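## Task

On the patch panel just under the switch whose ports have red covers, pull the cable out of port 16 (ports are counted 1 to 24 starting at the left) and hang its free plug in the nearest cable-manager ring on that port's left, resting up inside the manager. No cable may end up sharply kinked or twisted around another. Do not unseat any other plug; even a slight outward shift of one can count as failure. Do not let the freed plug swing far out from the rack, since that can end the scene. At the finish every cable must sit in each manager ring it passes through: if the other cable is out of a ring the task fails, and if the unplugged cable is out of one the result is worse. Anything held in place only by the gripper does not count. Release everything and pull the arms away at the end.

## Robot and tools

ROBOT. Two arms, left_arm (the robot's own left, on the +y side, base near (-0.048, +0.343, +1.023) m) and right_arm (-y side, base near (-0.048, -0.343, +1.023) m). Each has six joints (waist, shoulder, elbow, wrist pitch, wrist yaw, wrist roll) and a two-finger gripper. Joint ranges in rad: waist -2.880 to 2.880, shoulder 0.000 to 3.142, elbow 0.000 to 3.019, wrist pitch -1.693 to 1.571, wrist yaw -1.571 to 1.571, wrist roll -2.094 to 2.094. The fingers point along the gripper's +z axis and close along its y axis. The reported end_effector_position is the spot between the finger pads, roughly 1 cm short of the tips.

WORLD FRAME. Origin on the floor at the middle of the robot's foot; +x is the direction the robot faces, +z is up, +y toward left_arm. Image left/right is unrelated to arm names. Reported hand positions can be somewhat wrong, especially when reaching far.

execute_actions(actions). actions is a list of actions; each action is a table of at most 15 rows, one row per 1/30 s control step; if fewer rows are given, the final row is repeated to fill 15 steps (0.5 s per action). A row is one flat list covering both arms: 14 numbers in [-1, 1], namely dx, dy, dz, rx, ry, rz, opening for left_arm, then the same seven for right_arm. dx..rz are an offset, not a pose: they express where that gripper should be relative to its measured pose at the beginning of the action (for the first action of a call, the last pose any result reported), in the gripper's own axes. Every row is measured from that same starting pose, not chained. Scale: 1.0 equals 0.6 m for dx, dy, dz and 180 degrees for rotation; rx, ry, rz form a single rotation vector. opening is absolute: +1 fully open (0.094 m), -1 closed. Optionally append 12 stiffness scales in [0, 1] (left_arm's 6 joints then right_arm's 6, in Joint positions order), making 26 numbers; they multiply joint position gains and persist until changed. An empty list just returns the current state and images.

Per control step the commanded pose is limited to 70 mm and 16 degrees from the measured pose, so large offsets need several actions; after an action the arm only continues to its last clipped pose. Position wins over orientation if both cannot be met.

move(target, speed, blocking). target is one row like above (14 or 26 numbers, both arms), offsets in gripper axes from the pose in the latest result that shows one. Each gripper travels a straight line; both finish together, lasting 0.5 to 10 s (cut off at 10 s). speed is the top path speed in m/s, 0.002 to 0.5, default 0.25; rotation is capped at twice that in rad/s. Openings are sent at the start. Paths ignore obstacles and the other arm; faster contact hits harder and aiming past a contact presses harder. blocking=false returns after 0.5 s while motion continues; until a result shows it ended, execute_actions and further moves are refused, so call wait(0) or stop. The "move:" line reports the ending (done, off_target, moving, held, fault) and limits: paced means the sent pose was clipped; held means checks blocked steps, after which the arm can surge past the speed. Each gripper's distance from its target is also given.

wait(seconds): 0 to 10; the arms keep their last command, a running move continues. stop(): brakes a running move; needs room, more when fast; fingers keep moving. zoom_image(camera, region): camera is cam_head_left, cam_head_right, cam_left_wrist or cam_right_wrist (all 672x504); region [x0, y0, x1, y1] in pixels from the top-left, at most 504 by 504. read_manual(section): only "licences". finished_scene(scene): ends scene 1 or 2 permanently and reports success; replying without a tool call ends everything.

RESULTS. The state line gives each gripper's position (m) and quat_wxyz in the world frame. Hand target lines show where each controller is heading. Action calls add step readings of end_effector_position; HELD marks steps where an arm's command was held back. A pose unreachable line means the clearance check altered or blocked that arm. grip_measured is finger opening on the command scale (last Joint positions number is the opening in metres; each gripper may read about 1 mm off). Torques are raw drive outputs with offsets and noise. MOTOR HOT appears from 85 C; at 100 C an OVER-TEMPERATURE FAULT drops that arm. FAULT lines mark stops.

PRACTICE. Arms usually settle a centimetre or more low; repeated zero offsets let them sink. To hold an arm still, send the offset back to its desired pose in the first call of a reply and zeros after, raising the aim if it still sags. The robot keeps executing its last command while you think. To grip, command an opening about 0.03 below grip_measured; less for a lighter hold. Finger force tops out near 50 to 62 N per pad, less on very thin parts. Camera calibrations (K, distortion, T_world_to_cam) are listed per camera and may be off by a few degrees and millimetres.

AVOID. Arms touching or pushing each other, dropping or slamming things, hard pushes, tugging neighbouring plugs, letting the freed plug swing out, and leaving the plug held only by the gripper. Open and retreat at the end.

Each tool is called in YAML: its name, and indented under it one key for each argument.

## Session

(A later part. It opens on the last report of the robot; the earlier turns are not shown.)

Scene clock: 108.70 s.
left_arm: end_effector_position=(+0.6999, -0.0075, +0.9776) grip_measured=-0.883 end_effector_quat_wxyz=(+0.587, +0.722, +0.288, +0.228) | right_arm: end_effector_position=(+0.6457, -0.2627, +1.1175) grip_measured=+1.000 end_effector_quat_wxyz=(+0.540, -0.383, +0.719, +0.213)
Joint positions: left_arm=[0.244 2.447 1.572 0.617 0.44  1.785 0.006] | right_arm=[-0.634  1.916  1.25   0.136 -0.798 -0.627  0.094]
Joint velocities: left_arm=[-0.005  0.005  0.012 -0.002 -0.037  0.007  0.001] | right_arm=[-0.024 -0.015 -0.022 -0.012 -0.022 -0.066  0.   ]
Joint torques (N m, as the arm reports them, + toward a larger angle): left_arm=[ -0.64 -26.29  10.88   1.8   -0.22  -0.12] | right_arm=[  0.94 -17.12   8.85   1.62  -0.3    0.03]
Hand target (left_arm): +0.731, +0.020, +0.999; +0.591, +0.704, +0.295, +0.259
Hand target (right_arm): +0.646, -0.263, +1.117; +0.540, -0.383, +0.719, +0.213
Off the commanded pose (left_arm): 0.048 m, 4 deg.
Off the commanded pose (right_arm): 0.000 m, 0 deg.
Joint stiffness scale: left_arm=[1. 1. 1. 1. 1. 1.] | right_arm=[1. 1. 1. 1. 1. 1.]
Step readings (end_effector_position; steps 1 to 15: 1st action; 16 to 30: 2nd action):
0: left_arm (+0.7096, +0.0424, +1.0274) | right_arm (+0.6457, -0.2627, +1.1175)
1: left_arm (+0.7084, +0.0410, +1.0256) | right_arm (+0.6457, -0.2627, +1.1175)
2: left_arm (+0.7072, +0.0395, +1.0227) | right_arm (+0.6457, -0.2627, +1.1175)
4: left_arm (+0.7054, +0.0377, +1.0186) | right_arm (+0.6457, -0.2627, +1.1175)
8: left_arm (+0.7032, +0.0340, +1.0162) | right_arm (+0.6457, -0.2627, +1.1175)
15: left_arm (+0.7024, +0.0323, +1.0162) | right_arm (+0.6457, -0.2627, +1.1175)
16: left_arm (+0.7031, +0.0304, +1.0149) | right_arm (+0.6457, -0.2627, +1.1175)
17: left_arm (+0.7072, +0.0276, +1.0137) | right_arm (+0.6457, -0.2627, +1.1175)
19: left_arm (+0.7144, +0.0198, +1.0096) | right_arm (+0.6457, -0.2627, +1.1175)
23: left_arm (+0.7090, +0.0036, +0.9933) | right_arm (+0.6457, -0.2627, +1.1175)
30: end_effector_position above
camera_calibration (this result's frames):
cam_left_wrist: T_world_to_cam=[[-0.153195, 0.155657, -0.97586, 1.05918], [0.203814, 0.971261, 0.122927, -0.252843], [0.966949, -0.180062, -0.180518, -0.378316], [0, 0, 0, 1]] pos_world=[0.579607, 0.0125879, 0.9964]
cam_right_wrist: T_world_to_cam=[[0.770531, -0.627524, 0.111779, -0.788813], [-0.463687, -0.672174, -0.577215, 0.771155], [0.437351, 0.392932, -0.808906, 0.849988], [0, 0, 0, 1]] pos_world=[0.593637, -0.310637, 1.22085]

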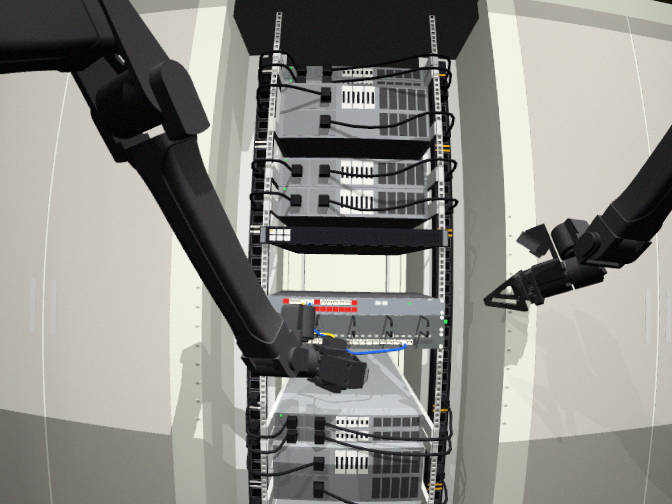

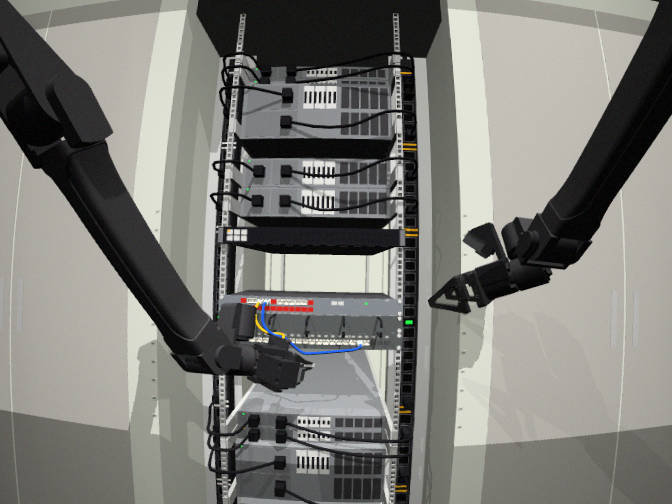

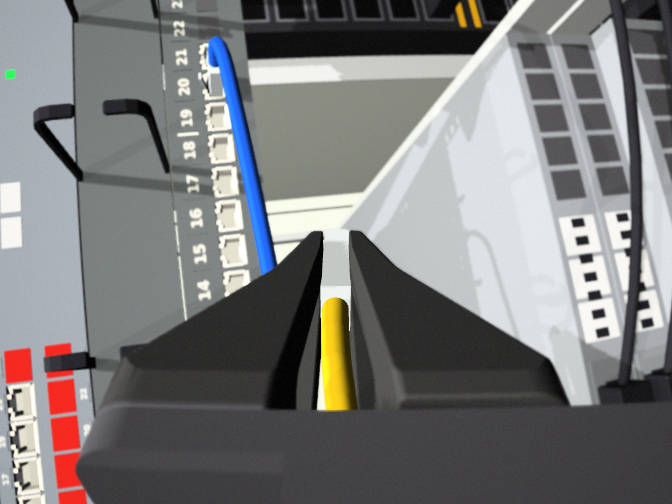

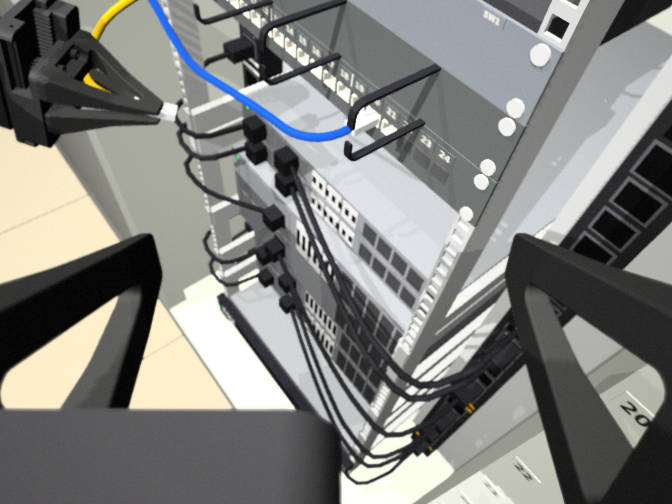

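move:
  target: [0.1,0.14,-0.09,-0.04,0.04,0,-0.93,0,0,0,0,0,0,1]
  speed: 0.1

wait:
  seconds: 1

Scene clock: 110.87 s.
left_arm: end_effector_position=(+0.7072, +0.0246, +1.0737) grip_measured=-0.883 end_effector_quat_wxyz=(+0.619, +0.678, +0.286, +0.275) | right_arm: end_effector_position=(+0.6457, -0.2627, +1.1175) grip_measured=+1.000 end_effector_quat_wxyz=(+0.540, -0.383, +0.719, +0.213)
Joint positions: left_arm=[0.267 2.29  1.479 0.701 0.42  1.748 0.006] | right_arm=[-0.634  1.916  1.25   0.136 -0.798 -0.627  0.094]
Joint velocities: left_arm=[-0.005 -0.005 -0.012 -0.012  0.081  0.081 -0.001] | right_arm=[ 0.005 -0.015 -0.022 -0.012  0.051 -0.007  0.   ]
Joint torques (N m, as the arm reports them, + toward a larger angle): left_arm=[ -0.21 -24.66   6.65   2.26  -0.37  -0.21] | right_arm=[  0.9  -17.01   8.85   1.63  -0.29   0.03]
Hand target (left_arm): +0.721, +0.060, +1.070; +0.611, +0.668, +0.308, +0.291
Hand target (right_arm): +0.646, -0.263, +1.117; +0.540, -0.383, +0.719, +0.213
Off the commanded pose (left_arm): 0.038 m, 3 deg.
Off the commanded pose (right_arm): 0.000 m, 0 deg.
Joint stiffness scale: left_arm=[1. 1. 1. 1. 1. 1.] | right_arm=[1. 1. 1. 1. 1. 1.]
move: off_target (left_arm)
camera_calibration (this result's frames):
cam_left_wrist: T_world_to_cam=[[-0.0533318, 0.082154, -0.995192, 1.10111], [0.130468, 0.98864, 0.0746215, -0.194033], [0.990017, -0.125861, -0.0634444, -0.50559], [0, 0, 0, 1]] pos_world=[0.584582, 0.0377343, 1.07822]
cam_right_wrist: T_world_to_cam=[[0.770531, -0.627524, 0.111779, -0.788813], [-0.463687, -0.672174, -0.577215, 0.771155], [0.437351, 0.392932, -0.808906, 0.849988], [0, 0, 0, 1]] pos_world=[0.593637, -0.310637, 1.22085]

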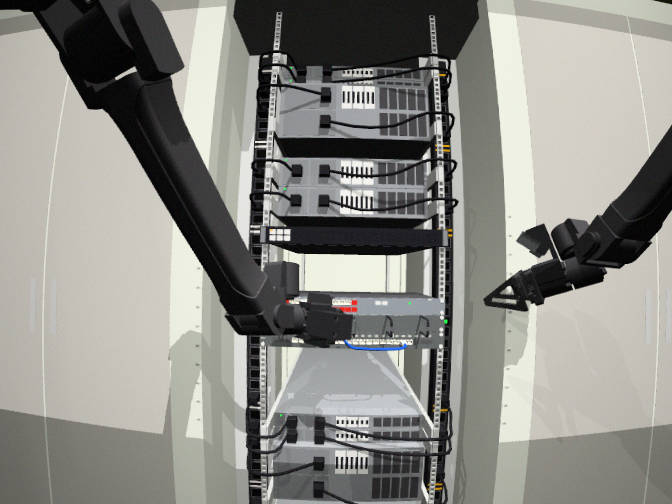

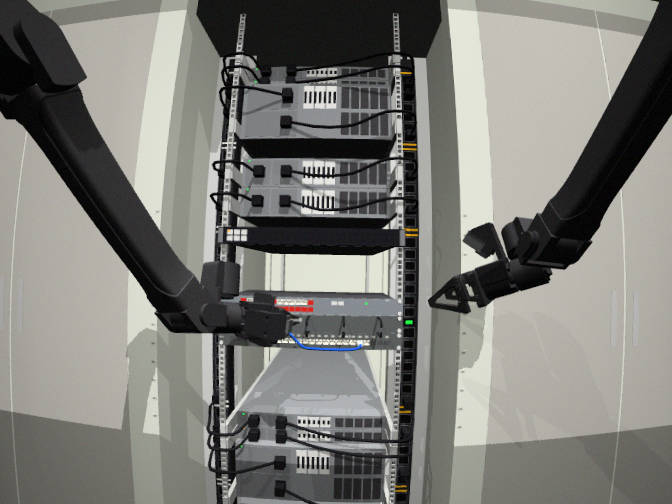

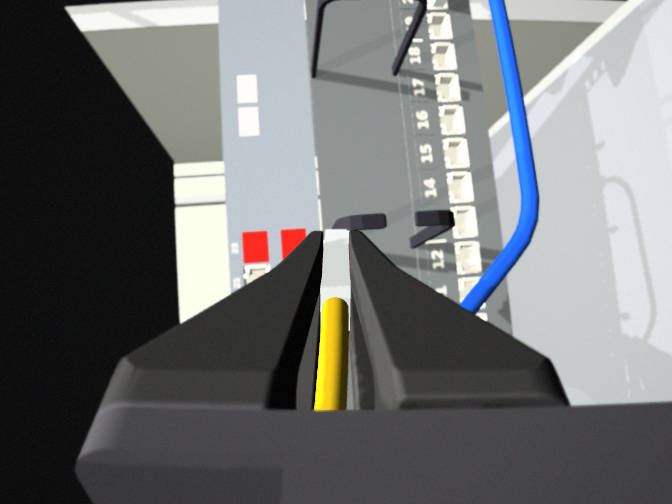

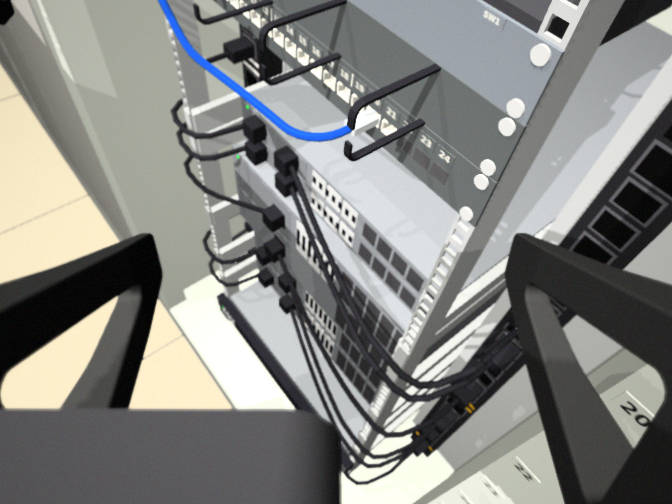

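Scene clock: 111.87 s.
left_arm: end_effector_position=(+0.7072, +0.0246, +1.0737) grip_measured=-0.883 end_effector_quat_wxyz=(+0.619, +0.678, +0.286, +0.275) | right_arm: end_effector_position=(+0.6457, -0.2627, +1.1175) grip_measured=+1.000 end_effector_quat_wxyz=(+0.540, -0.383, +0.719, +0.213)
Joint positions: left_arm=[0.267 2.29  1.479 0.701 0.42  1.747 0.006] | right_arm=[-0.634  1.916  1.25   0.136 -0.798 -0.627  0.094]
Joint velocities: left_arm=[-0.005 -0.024  0.002  0.017  0.007 -0.007 -0.   ] | right_arm=[-0.005 -0.005 -0.002 -0.012 -0.037  0.051  0.   ]
Joint torques (N m, as the arm reports them, + toward a larger angle): left_arm=[  0.24 -24.96   6.49   2.35  -0.36  -0.21] | right_arm=[  0.93 -17.     8.84   1.65  -0.29   0.02]
Hand target (left_arm): +0.721, +0.060, +1.070; +0.611, +0.668, +0.308, +0.291
Hand target (right_arm): +0.646, -0.263, +1.117; +0.540, -0.383, +0.719, +0.213
Off the commanded pose (left_arm): 0.038 m, 3 deg.
Off the commanded pose (right_arm): 0.000 m, 0 deg.
Joint stiffness scale: left_arm=[1. 1. 1. 1. 1. 1.] | right_arm=[1. 1. 1. 1. 1. 1.]
wait: 1.00 s; at rest by 0.17 s
camera_calibration (this result's frames):
cam_left_wrist: T_world_to_cam=[[-0.0535932, 0.0818763, -0.995201, 1.10131], [0.130456, 0.988665, 0.0743134, -0.193694], [0.990005, -0.125847, -0.063667, -0.505342], [0, 0, 0, 1]] pos_world=[0.584583, 0.0377316, 1.07825]
cam_right_wrist: T_world_to_cam=[[0.770531, -0.627524, 0.111779, -0.788813], [-0.463687, -0.672174, -0.577215, 0.771155], [0.437351, 0.392932, -0.808906, 0.849988], [0, 0, 0, 1]] pos_world=[0.593637, -0.310637, 1.22085]

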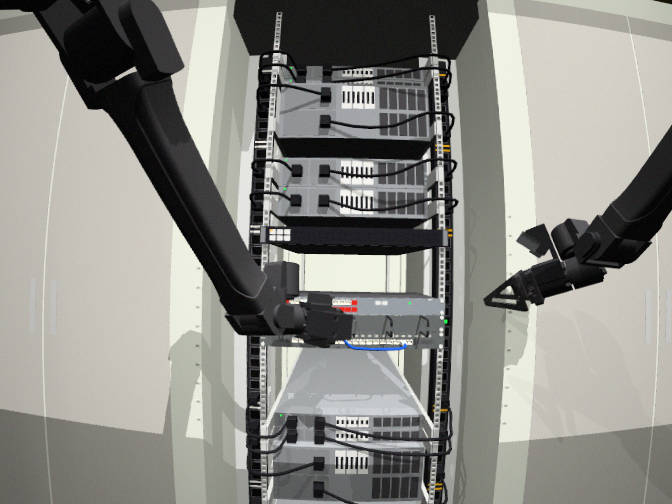

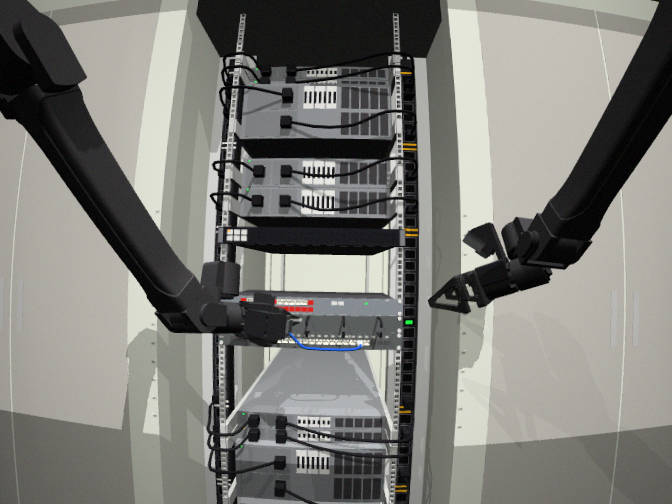

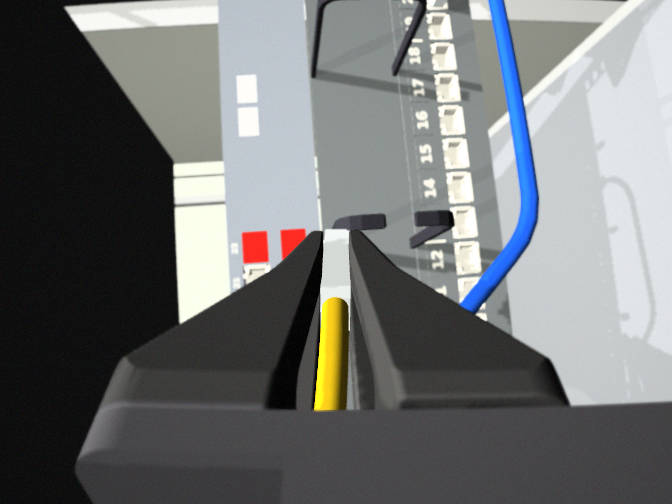

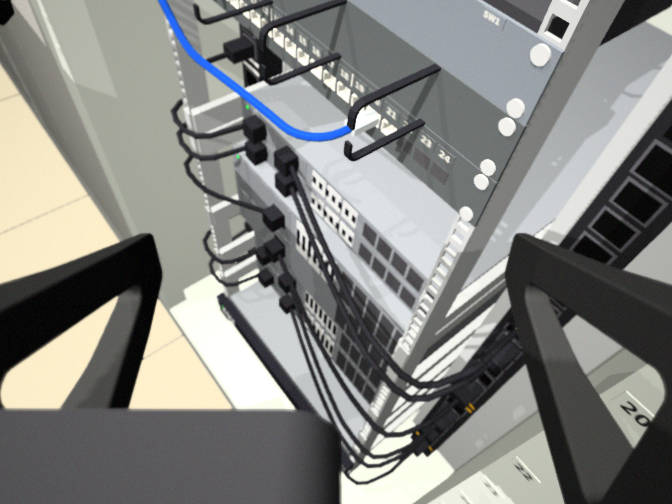

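move:
  target: [0.12,-0.05,0.005,0,0.03,0,-0.93,0,0,0,0,0,0,1]
  speed: 0.08

Scene clock: 113.70 s.
left_arm: end_effector_position=(+0.7298, +0.0497, +1.0523) grip_measured=-0.883 end_effector_quat_wxyz=(+0.611, +0.675, +0.299, +0.287) | right_arm: end_effector_position=(+0.6457, -0.2627, +1.1175) grip_measured=+1.000 end_effector_quat_wxyz=(+0.540, -0.383, +0.719, +0.213)
Joint positions: left_arm=[0.307 2.344 1.531 0.701 0.421 1.751 0.006] | right_arm=[-0.634  1.916  1.25   0.136 -0.798 -0.627  0.094]
Joint velocities: left_arm=[-0.015  0.015 -0.007  0.012  0.022  0.007 -0.001] | right_arm=[-0.005 -0.005 -0.007  0.007  0.022 -0.066  0.   ]
Joint torques (N m, as the arm reports them, + toward a larger angle): left_arm=[ -0.16 -22.7   11.08   1.85  -0.36  -0.1 ] | right_arm=[  0.88 -17.01   8.85   1.63  -0.29   0.03]
Hand target (left_arm): +0.753, +0.079, +1.045; +0.603, +0.665, +0.314, +0.308
Hand target (right_arm): +0.646, -0.263, +1.117; +0.540, -0.383, +0.719, +0.213
Off the commanded pose (left_arm): 0.040 m, 3 deg.
Off the commanded pose (right_arm): 0.000 m, 0 deg.
Joint stiffness scale: left_arm=[1. 1. 1. 1. 1. 1.] | right_arm=[1. 1. 1. 1. 1. 1.]
move: off_target (left_arm)
camera_calibration (this result's frames):
cam_left_wrist: T_world_to_cam=[[-0.0594931, 0.0856851, -0.994544, 1.08257], [0.0925327, 0.992493, 0.0799731, -0.198342], [0.993931, -0.08727, -0.0669752, -0.527207], [0, 0, 0, 1]] pos_world=[0.606765, 0.058084, 1.05721]
cam_right_wrist: T_world_to_cam=[[0.770531, -0.627524, 0.111779, -0.788813], [-0.463687, -0.672174, -0.577215, 0.771155], [0.437351, 0.392932, -0.808906, 0.849988], [0, 0, 0, 1]] pos_world=[0.593637, -0.310637, 1.22085]

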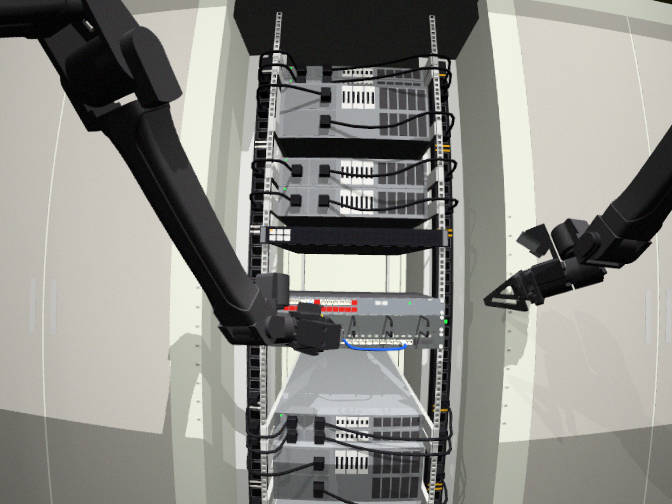

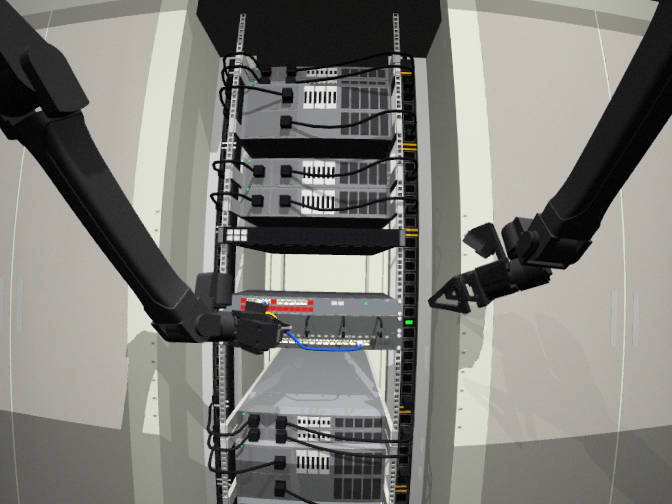

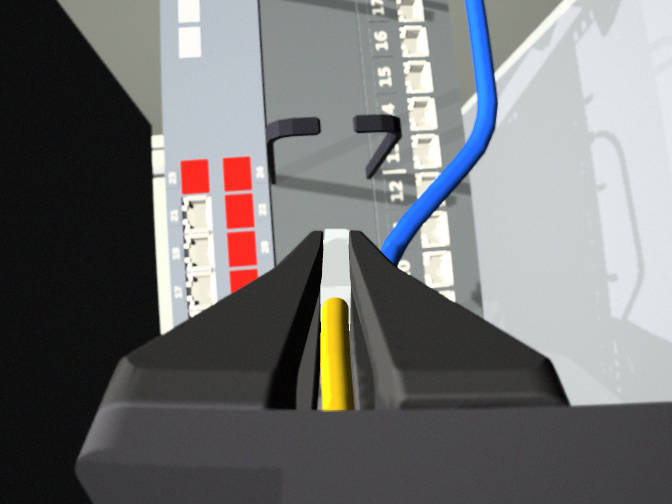

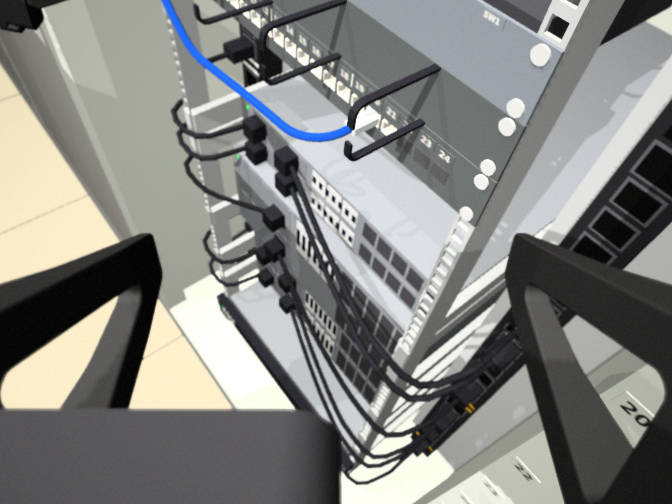

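Well aligned. Advance.

move:
  target: [0.01,0.015,0.12,0,0,0,-0.93,0,0,0,0,0,0,1]
  speed: 0.06

Scene clock: 115.50 s.
left_arm: end_effector_position=(+0.7710, -0.0099, +1.0799) grip_measured=-0.883 end_effector_quat_wxyz=(+0.623, +0.674, +0.279, +0.284) | right_arm: end_effector_position=(+0.6457, -0.2627, +1.1175) grip_measured=+1.000 end_effector_quat_wxyz=(+0.540, -0.383, +0.719, +0.213)
Joint positions: left_arm=[0.249 2.428 1.776 0.563 0.402 1.751 0.006] | right_arm=[-0.634  1.916  1.25   0.136 -0.798 -0.627  0.094]
Joint velocities: left_arm=[-0.005 -0.015 -0.012  0.002 -0.051 -0.051  0.   ] | right_arm=[ 0.005 -0.005 -0.007 -0.002 -0.022 -0.037  0.   ]
Joint torques (N m, as the arm reports them, + toward a larger angle): left_arm=[ -1.69 -23.97  11.12   1.08  -0.35  -0.15] | right_arm=[  0.84 -17.07   8.85   1.63  -0.3    0.03]
Hand target (left_arm): +0.785, +0.008, +1.054; +0.611, +0.675, +0.299, +0.287
Hand target (right_arm): +0.646, -0.263, +1.117; +0.540, -0.383, +0.719, +0.213
Off the commanded pose (left_arm): 0.035 m, 3 deg.
Off the commanded pose (right_arm): 0.000 m, 0 deg.
Joint stiffness scale: left_arm=[1. 1. 1. 1. 1. 1.] | right_arm=[1. 1. 1. 1. 1. 1.]
move: off_target (left_arm)
camera_calibration (this result's frames):
cam_left_wrist: T_world_to_cam=[[-0.0292182, 0.0793589, -0.996418, 1.09622], [0.126656, 0.989103, 0.0750624, -0.166218], [0.991516, -0.124009, -0.0389511, -0.600284], [0, 0, 0, 1]] pos_world=[0.648273, 0.00297114, 1.08139]
cam_right_wrist: T_world_to_cam=[[0.770531, -0.627524, 0.111779, -0.788813], [-0.463687, -0.672174, -0.577215, 0.771155], [0.437351, 0.392932, -0.808906, 0.849988], [0, 0, 0, 1]] pos_world=[0.593637, -0.310637, 1.22085]

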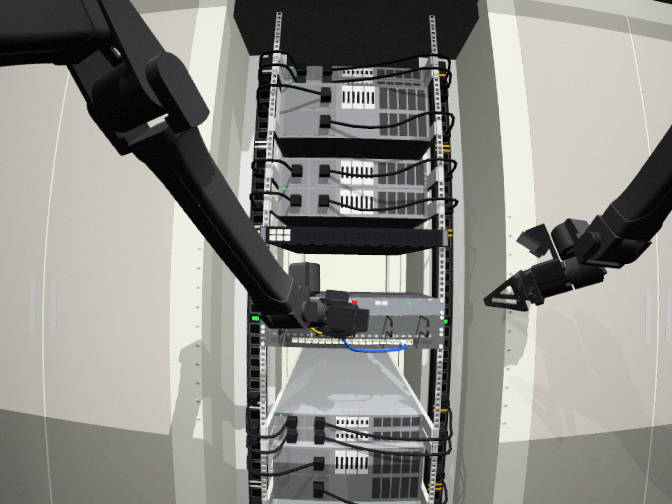

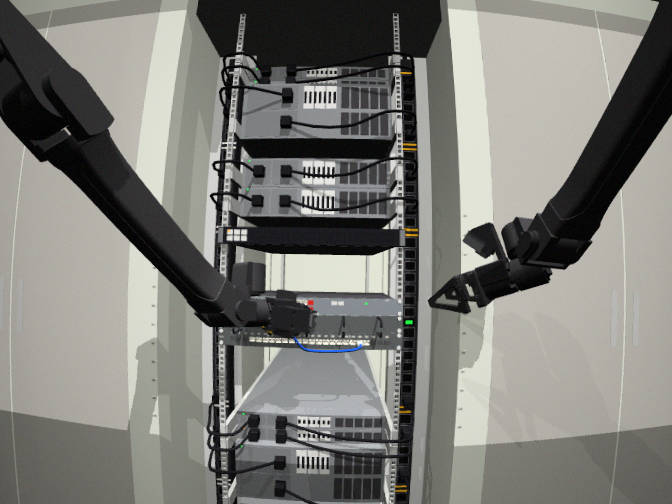

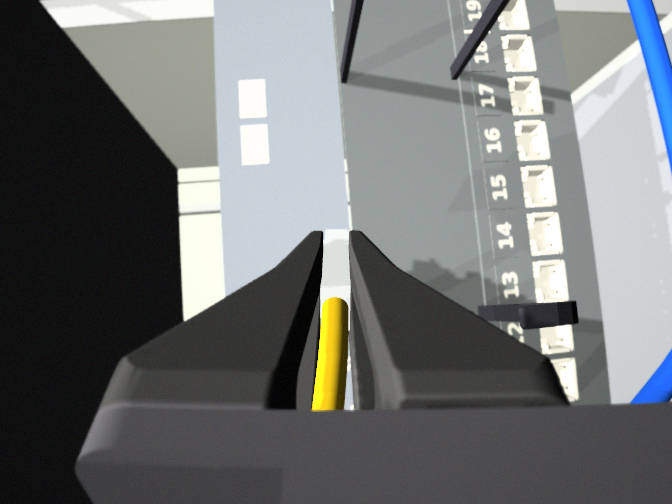

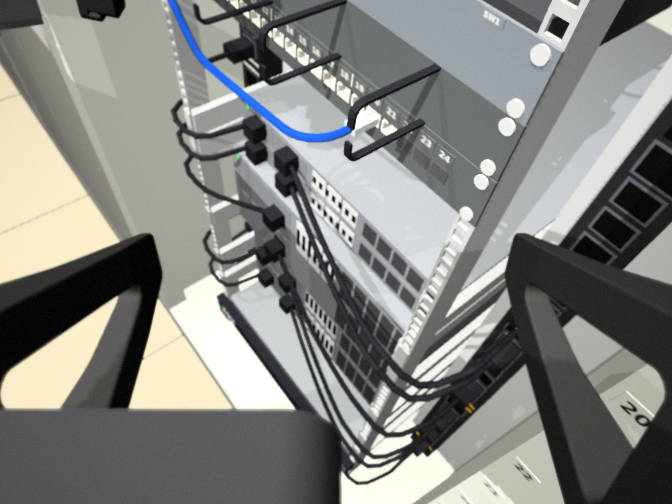

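move:
  target: [0.09,0,-0.14,0,0.02,0,-0.93,0,0,0,0,0,0,1]
  speed: 0.08

move:
  target: [0.065,-0.04,0.03,0,0.01,0,-0.93,0,0,0,0,0,0,1]
  speed: 0.05

Scene clock: 117.57 s.
left_arm: end_effector_position=(+0.7332, +0.0499, +1.0813) grip_measured=-0.883 end_effector_quat_wxyz=(+0.619, +0.675, +0.287, +0.280) | right_arm: end_effector_position=(+0.6457, -0.2627, +1.1175) grip_measured=+1.000 end_effector_quat_wxyz=(+0.540, -0.383, +0.719, +0.213)
Joint positions: left_arm=[0.311 2.302 1.541 0.658 0.456 1.751 0.006] | right_arm=[-0.634  1.916  1.25   0.136 -0.798 -0.627  0.094]
Joint velocities: left_arm=[ 0.005  0.005 -0.017  0.012 -0.051  0.037 -0.   ] | right_arm=[-0.015  0.005 -0.012  0.002 -0.051 -0.007  0.   ]
Joint torques (N m, as the arm reports them, + toward a larger angle): left_arm=[ -0.04 -26.73   6.84   2.46  -0.19  -0.03] | right_arm=[  0.94 -17.12   8.86   1.62  -0.29   0.03]
Hand target (left_arm): +0.746, +0.086, +1.088; +0.612, +0.665, +0.298, +0.306
Hand target (right_arm): +0.646, -0.263, +1.117; +0.540, -0.383, +0.719, +0.213
Off the commanded pose (left_arm): 0.040 m, 3 deg.
Off the commanded pose (right_arm): 0.000 m, 0 deg.
Joint stiffness scale: left_arm=[1. 1. 1. 1. 1. 1.] | right_arm=[1. 1. 1. 1. 1. 1.]
move: off_target (left_arm)
camera_calibration (this result's frames):
cam_left_wrist: T_world_to_cam=[[-0.0472243, 0.0794239, -0.995722, 1.10417], [0.121373, 0.989904, 0.0732035, -0.214789], [0.991483, -0.117397, -0.0563875, -0.536773], [0, 0, 0, 1]] pos_world=[0.610415, 0.0619079, 1.0849]
cam_right_wrist: T_world_to_cam=[[0.770531, -0.627524, 0.111779, -0.788813], [-0.463687, -0.672174, -0.577215, 0.771155], [0.437351, 0.392932, -0.808906, 0.849988], [0, 0, 0, 1]] pos_world=[0.593637, -0.310637, 1.22085]

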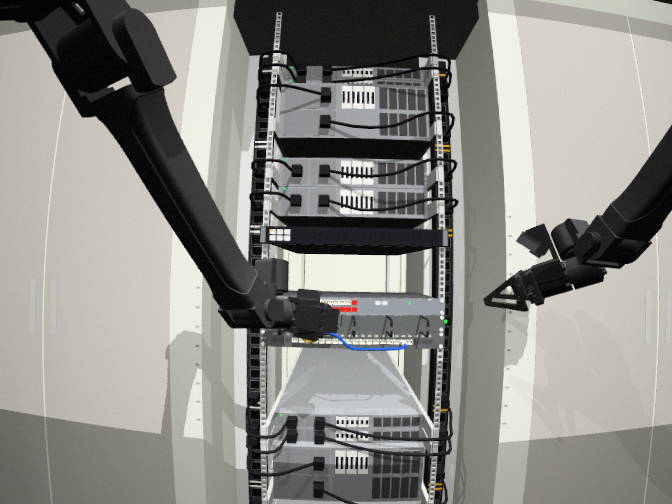

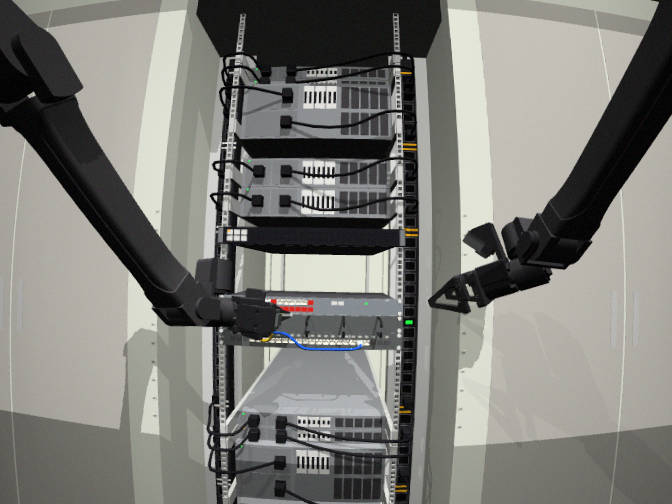

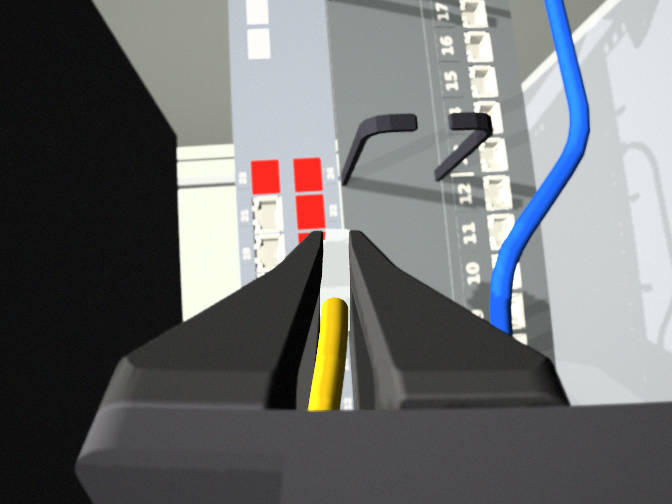

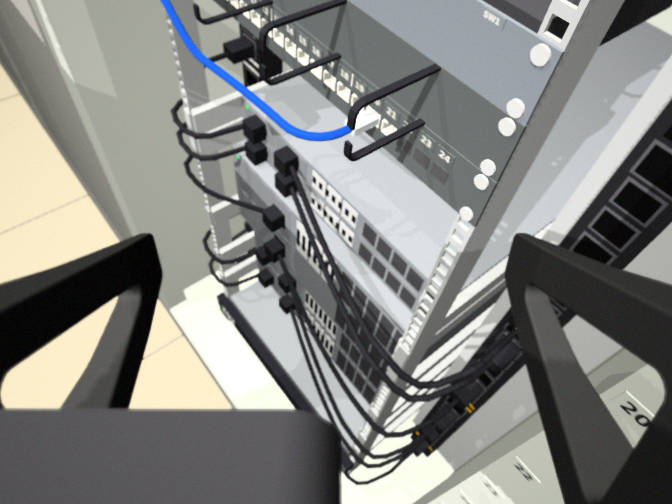

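Scene clock: 118.87 s.
left_arm: end_effector_position=(+0.7397, +0.0317, +1.0659) grip_measured=-0.883 end_effector_quat_wxyz=(+0.624, +0.679, +0.277, +0.269) | right_arm: end_effector_position=(+0.6457, -0.2627, +1.1175) grip_measured=+1.000 end_effector_quat_wxyz=(+0.540, -0.383, +0.719, +0.213)
Joint positions: left_arm=[0.298 2.359 1.603 0.646 0.476 1.751 0.006] | right_arm=[-0.634  1.916  1.25   0.136 -0.798 -0.627  0.094]
Joint velocities: left_arm=[-0.005 -0.015  0.002 -0.007 -0.022 -0.051 -0.001] | right_arm=[-0.005  0.005 -0.012  0.012  0.051  0.007  0.   ]
Joint torques (N m, as the arm reports them, + toward a larger angle): left_arm=[  0.95 -23.57  11.41   1.43  -0.3   -0.06] | right_arm=[  0.85 -17.03   8.87   1.62  -0.29   0.03]
Hand target (left_arm): +0.767, +0.070, +1.057; +0.614, +0.671, +0.296, +0.291
Hand target (right_arm): +0.646, -0.263, +1.117; +0.540, -0.383, +0.719, +0.213
Off the commanded pose (left_arm): 0.049 m, 4 deg.
Off the commanded pose (right_arm): 0.000 m, 0 deg.
Joint stiffness scale: left_arm=[1. 1. 1. 1. 1. 1.] | right_arm=[1. 1. 1. 1. 1. 1.]
move: off_target (left_arm)
camera_calibration (this result's frames):
cam_left_wrist: T_world_to_cam=[[-0.0469094, 0.0783028, -0.995825, 1.09053], [0.154084, 0.985558, 0.0702373, -0.217413], [0.986944, -0.150146, -0.0582971, -0.539761], [0, 0, 0, 1]] pos_world=[0.61737, 0.047839, 1.06978]
cam_right_wrist: T_world_to_cam=[[0.770531, -0.627524, 0.111779, -0.788813], [-0.463687, -0.672174, -0.577215, 0.771155], [0.437351, 0.392932, -0.808906, 0.849988], [0, 0, 0, 1]] pos_world=[0.593637, -0.310637, 1.22085]

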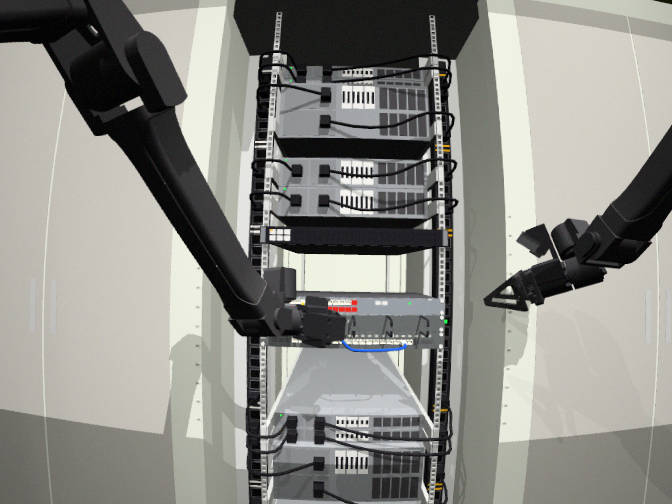

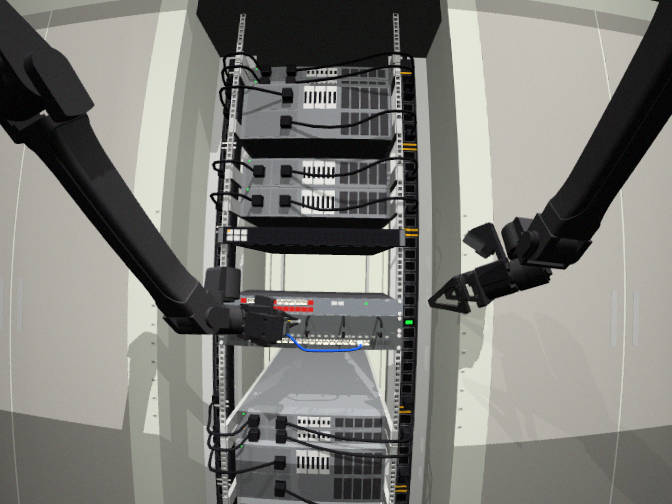

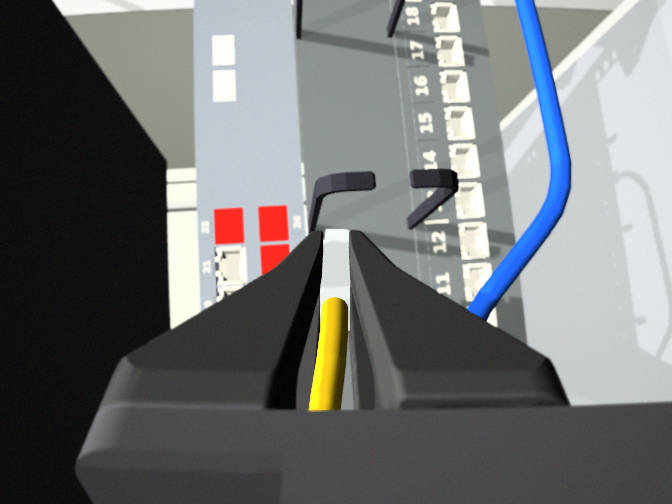

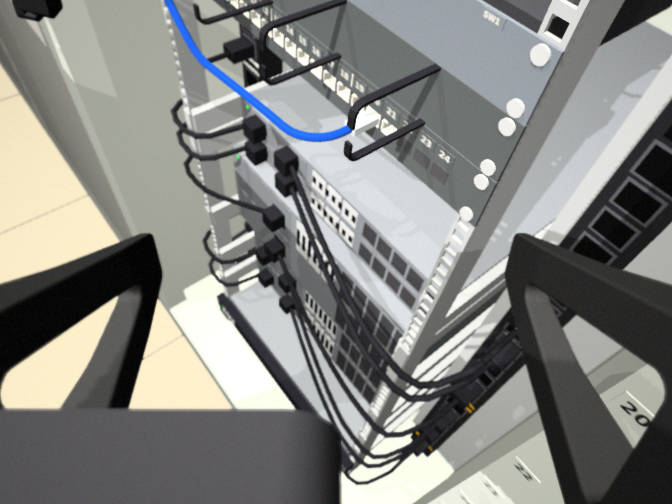

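execute_actions:
  actions:
    - [[0.09,-0.05,0.015,0,0.02,0,-0.93,0,0,0,0,0,0,1]]
    - [[0.075,-0.03,0.02,0,0.02,0,-0.93,0,0,0,0,0,0,1]]

Scene clock: 120.13 s.
left_arm: end_effector_position=(+0.7599, +0.0173, +1.0383) grip_measured=-0.883 end_effector_quat_wxyz=(+0.627, +0.680, +0.272, +0.266) | right_arm: end_effector_position=(+0.6457, -0.2627, +1.1175) grip_measured=+1.000 end_effector_quat_wxyz=(+0.540, -0.383, +0.719, +0.213)
Joint positions: left_arm=[0.294 2.461 1.723 0.632 0.483 1.751 0.006] | right_arm=[-0.634  1.916  1.25   0.136 -0.798 -0.627  0.094]
Joint velocities: left_arm=[ 0.005  0.024 -0.007 -0.012 -0.007 -0.066 -0.   ] | right_arm=[ 0.005 -0.024  0.007 -0.012 -0.037 -0.066  0.   ]
Joint torques (N m, as the arm reports them, + toward a larger angle): left_arm=[  0.03 -24.82  11.51   1.32  -0.61  -0.12] | right_arm=[  0.89 -17.05   8.86   1.61  -0.29   0.03]
Hand target (left_arm): +0.784, +0.051, +1.027; +0.617, +0.672, +0.293, +0.287
Hand target (right_arm): +0.646, -0.263, +1.117; +0.540, -0.383, +0.719, +0.213
Off the commanded pose (left_arm): 0.045 m, 4 deg.
Off the commanded pose (right_arm): 0.000 m, 0 deg.
Joint stiffness scale: left_arm=[1. 1. 1. 1. 1. 1.] | right_arm=[1. 1. 1. 1. 1. 1.]
Step readings (end_effector_position; steps 1 to 15: 1st action; 16 to 30: 2nd action):
0: left_arm (+0.7398, +0.0317, +1.0660) | right_arm (+0.6457, -0.2627, +1.1175)
1: left_arm (+0.7403, +0.0309, +1.0653) | right_arm (+0.6457, -0.2627, +1.1175)
2: left_arm (+0.7432, +0.0298, +1.0650) | right_arm (+0.6457, -0.2627, +1.1175)
4: left_arm (+0.7487, +0.0278, +1.0616) | right_arm (+0.6457, -0.2627, +1.1175)
8: left_arm (+0.7494, +0.0257, +1.0477) | right_arm (+0.6457, -0.2627, +1.1175)
15: left_arm (+0.7495, +0.0248, +1.0451) | right_arm (+0.6457, -0.2627, +1.1175)
16: left_arm (+0.7510, +0.0245, +1.0462) | right_arm (+0.6457, -0.2627, +1.1175)
17: left_arm (+0.7542, +0.0234, +1.0473) | right_arm (+0.6457, -0.2627, +1.1175)
19: left_arm (+0.7601, +0.0218, +1.0493) | right_arm (+0.6457, -0.2627, +1.1175)
23: left_arm (+0.7616, +0.0192, +1.0452) | right_arm (+0.6457, -0.2627, +1.1175)
30: end_effector_position above
camera_calibration (this result's frames):
cam_left_wrist: T_world_to_cam=[[-0.0415508, 0.0762547, -0.996222, 1.06142], [0.164877, 0.983937, 0.0684376, -0.210698], [0.985439, -0.161411, -0.053456, -0.567172], [0, 0, 0, 1]] pos_world=[0.637755, 0.0348275, 1.04151]
cam_right_wrist: T_world_to_cam=[[0.770531, -0.627524, 0.111779, -0.788813], [-0.463687, -0.672174, -0.577215, 0.771155], [0.437351, 0.392932, -0.808906, 0.849988], [0, 0, 0, 1]] pos_world=[0.593637, -0.310637, 1.22085]

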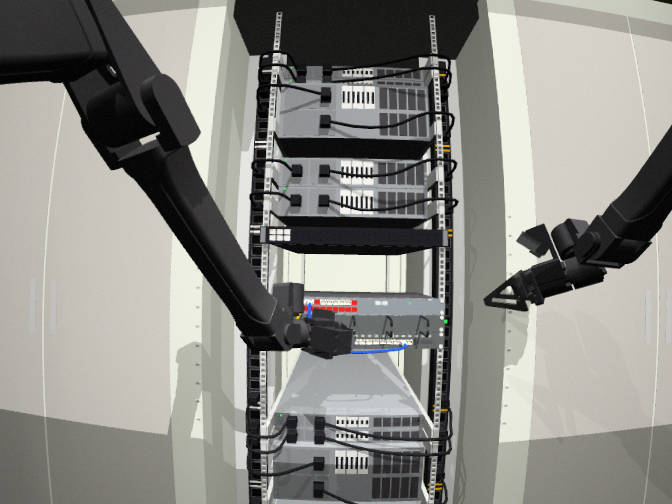

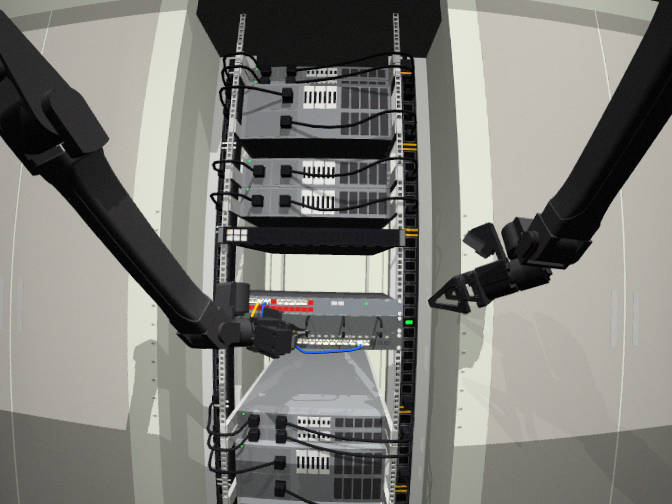

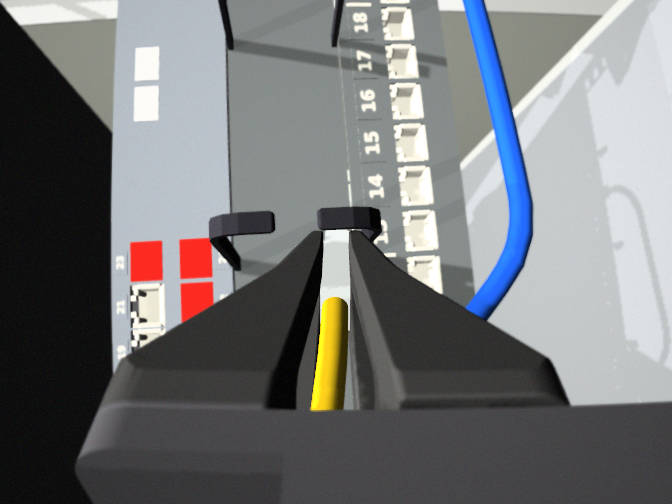

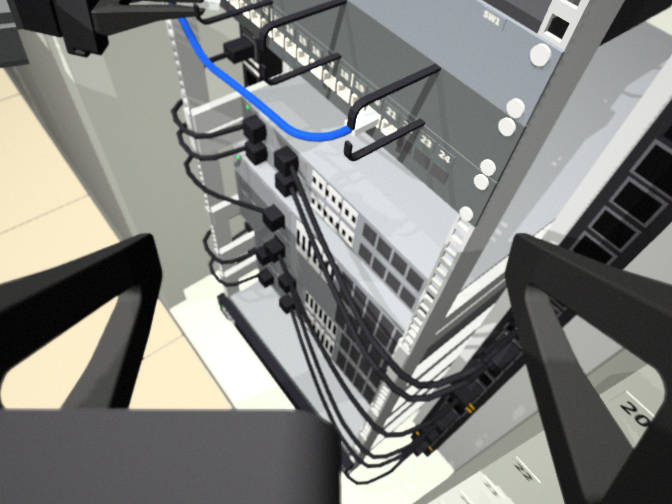

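Entering. Continue forward, slightly up.

execute_actions:
  actions:
    - [[0.075,0.005,0.03,0,0.02,0,-0.93,0,0,0,0,0,0,1]]
    - [[0.06,-0.01,0.04,0,0.02,0,-0.93,0,0,0,0,0,0,1]]

zoom_image:
  camera: "cam_right_wrist"
  region: [130,0,330,100]

Scene clock: 121.43 s.
left_arm: end_effector_position=(+0.7888, +0.0045, +1.0385) grip_measured=-0.883 end_effector_quat_wxyz=(+0.617, +0.681, +0.291, +0.265) | right_arm: end_effector_position=(+0.6457, -0.2627, +1.1175) grip_measured=+1.000 end_effector_quat_wxyz=(+0.540, -0.383, +0.719, +0.213)
Joint positions: left_arm=[0.282 2.513 1.859 0.526 0.44  1.738 0.006] | right_arm=[-0.634  1.916  1.25   0.136 -0.798 -0.627  0.094]
Joint velocities: left_arm=[-0.015 -0.005  0.007 -0.007  0.022 -0.022 -0.001] | right_arm=[-0.005 -0.005 -0.012 -0.002 -0.051  0.007  0.   ]
Joint torques (N m, as the arm reports them, + toward a larger angle): left_arm=[ -2.19 -24.64  14.19   1.36  -0.45  -0.02] | right_arm=[  0.96 -17.09   8.86   1.63  -0.3    0.03]
Hand target (left_arm): +0.811, +0.021, +1.034; +0.613, +0.674, +0.297, +0.286
Hand target (right_arm): +0.646, -0.263, +1.117; +0.540, -0.383, +0.719, +0.213
Off the commanded pose (left_arm): 0.031 m, 3 deg.
Off the commanded pose (right_arm): 0.000 m, 0 deg.
Joint stiffness scale: left_arm=[1. 1. 1. 1. 1. 1.] | right_arm=[1. 1. 1. 1. 1. 1.]
Step readings (end_effector_position; steps 1 to 15: 1st action; 16 to 30: 2nd action):
0: left_arm (+0.7598, +0.0173, +1.0378) | right_arm (+0.6457, -0.2627, +1.1175)
1: left_arm (+0.7615, +0.0167, +1.0386) | right_arm (+0.6457, -0.2627, +1.1175)
2: left_arm (+0.7648, +0.0155, +1.0380) | right_arm (+0.6457, -0.2627, +1.1175)
4: left_arm (+0.7707, +0.0118, +1.0410) | right_arm (+0.6457, -0.2627, +1.1175)
8: left_arm (+0.7739, +0.0100, +1.0416) | right_arm (+0.6457, -0.2627, +1.1175)
15: left_arm (+0.7740, +0.0100, +1.0415) | right_arm (+0.6457, -0.2627, +1.1175)
16: left_arm (+0.7756, +0.0091, +1.0410) | right_arm (+0.6457, -0.2627, +1.1175)
17: left_arm (+0.7793, +0.0075, +1.0395) | right_arm (+0.6457, -0.2627, +1.1175)
19: left_arm (+0.7855, +0.0055, +1.0386) | right_arm (+0.6457, -0.2627, +1.1175)
23: left_arm (+0.7887, +0.0045, +1.0387) | right_arm (+0.6457, -0.2627, +1.1175)
30: end_effector_position above
camera_calibration (this result's frames):
cam_left_wrist: T_world_to_cam=[[-0.0758447, 0.0786826, -0.99401, 1.08856], [0.138194, 0.988091, 0.0676696, -0.180989], [0.987497, -0.132234, -0.0858149, -0.565886], [0, 0, 0, 1]] pos_world=[0.666384, 0.0183537, 1.04573]
cam_right_wrist: T_world_to_cam=[[0.770531, -0.627524, 0.111779, -0.788813], [-0.463687, -0.672174, -0.577215, 0.771155], [0.437351, 0.392932, -0.808906, 0.849988], [0, 0, 0, 1]] pos_world=[0.593637, -0.310637, 1.22085]

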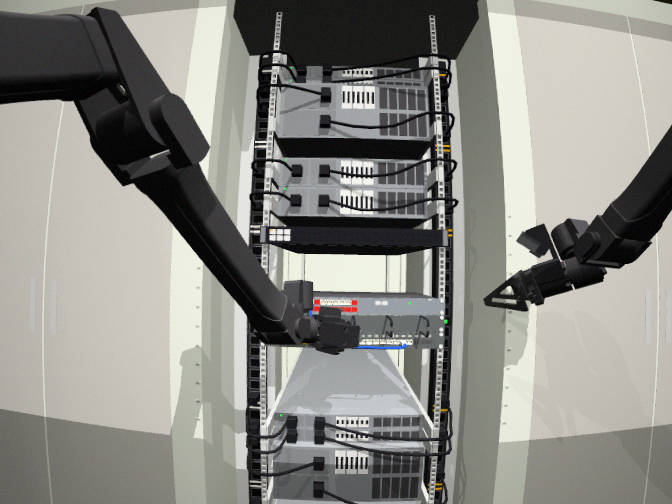

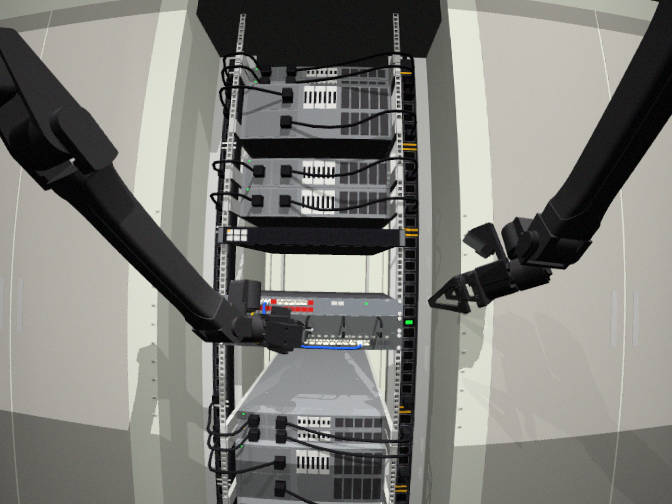

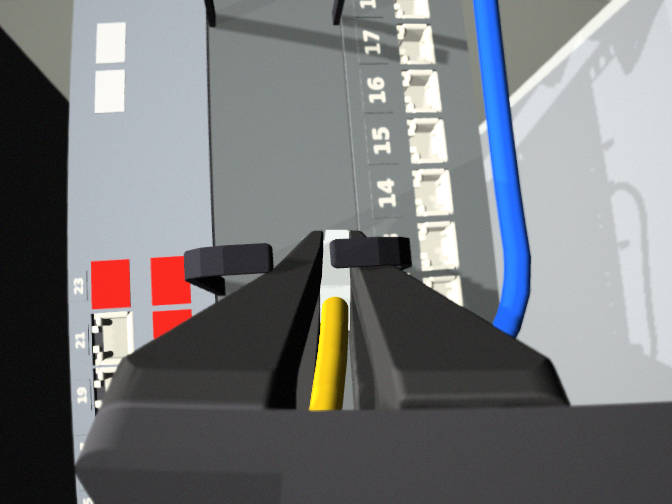

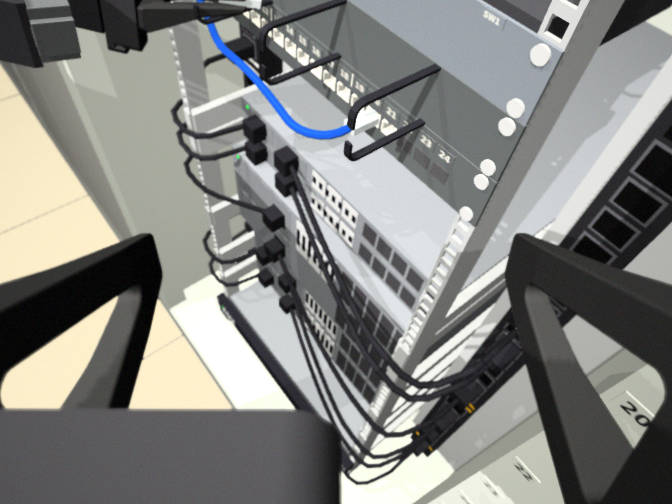

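Region (130, 0, 330, 100) of cam_right_wrist's 672x504 image, scaled by 2.520, with more detail than that image has.

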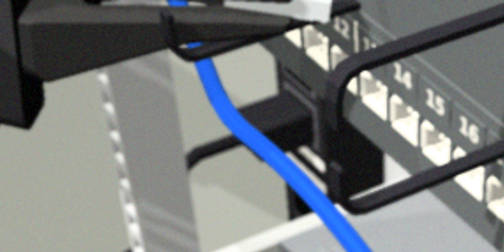

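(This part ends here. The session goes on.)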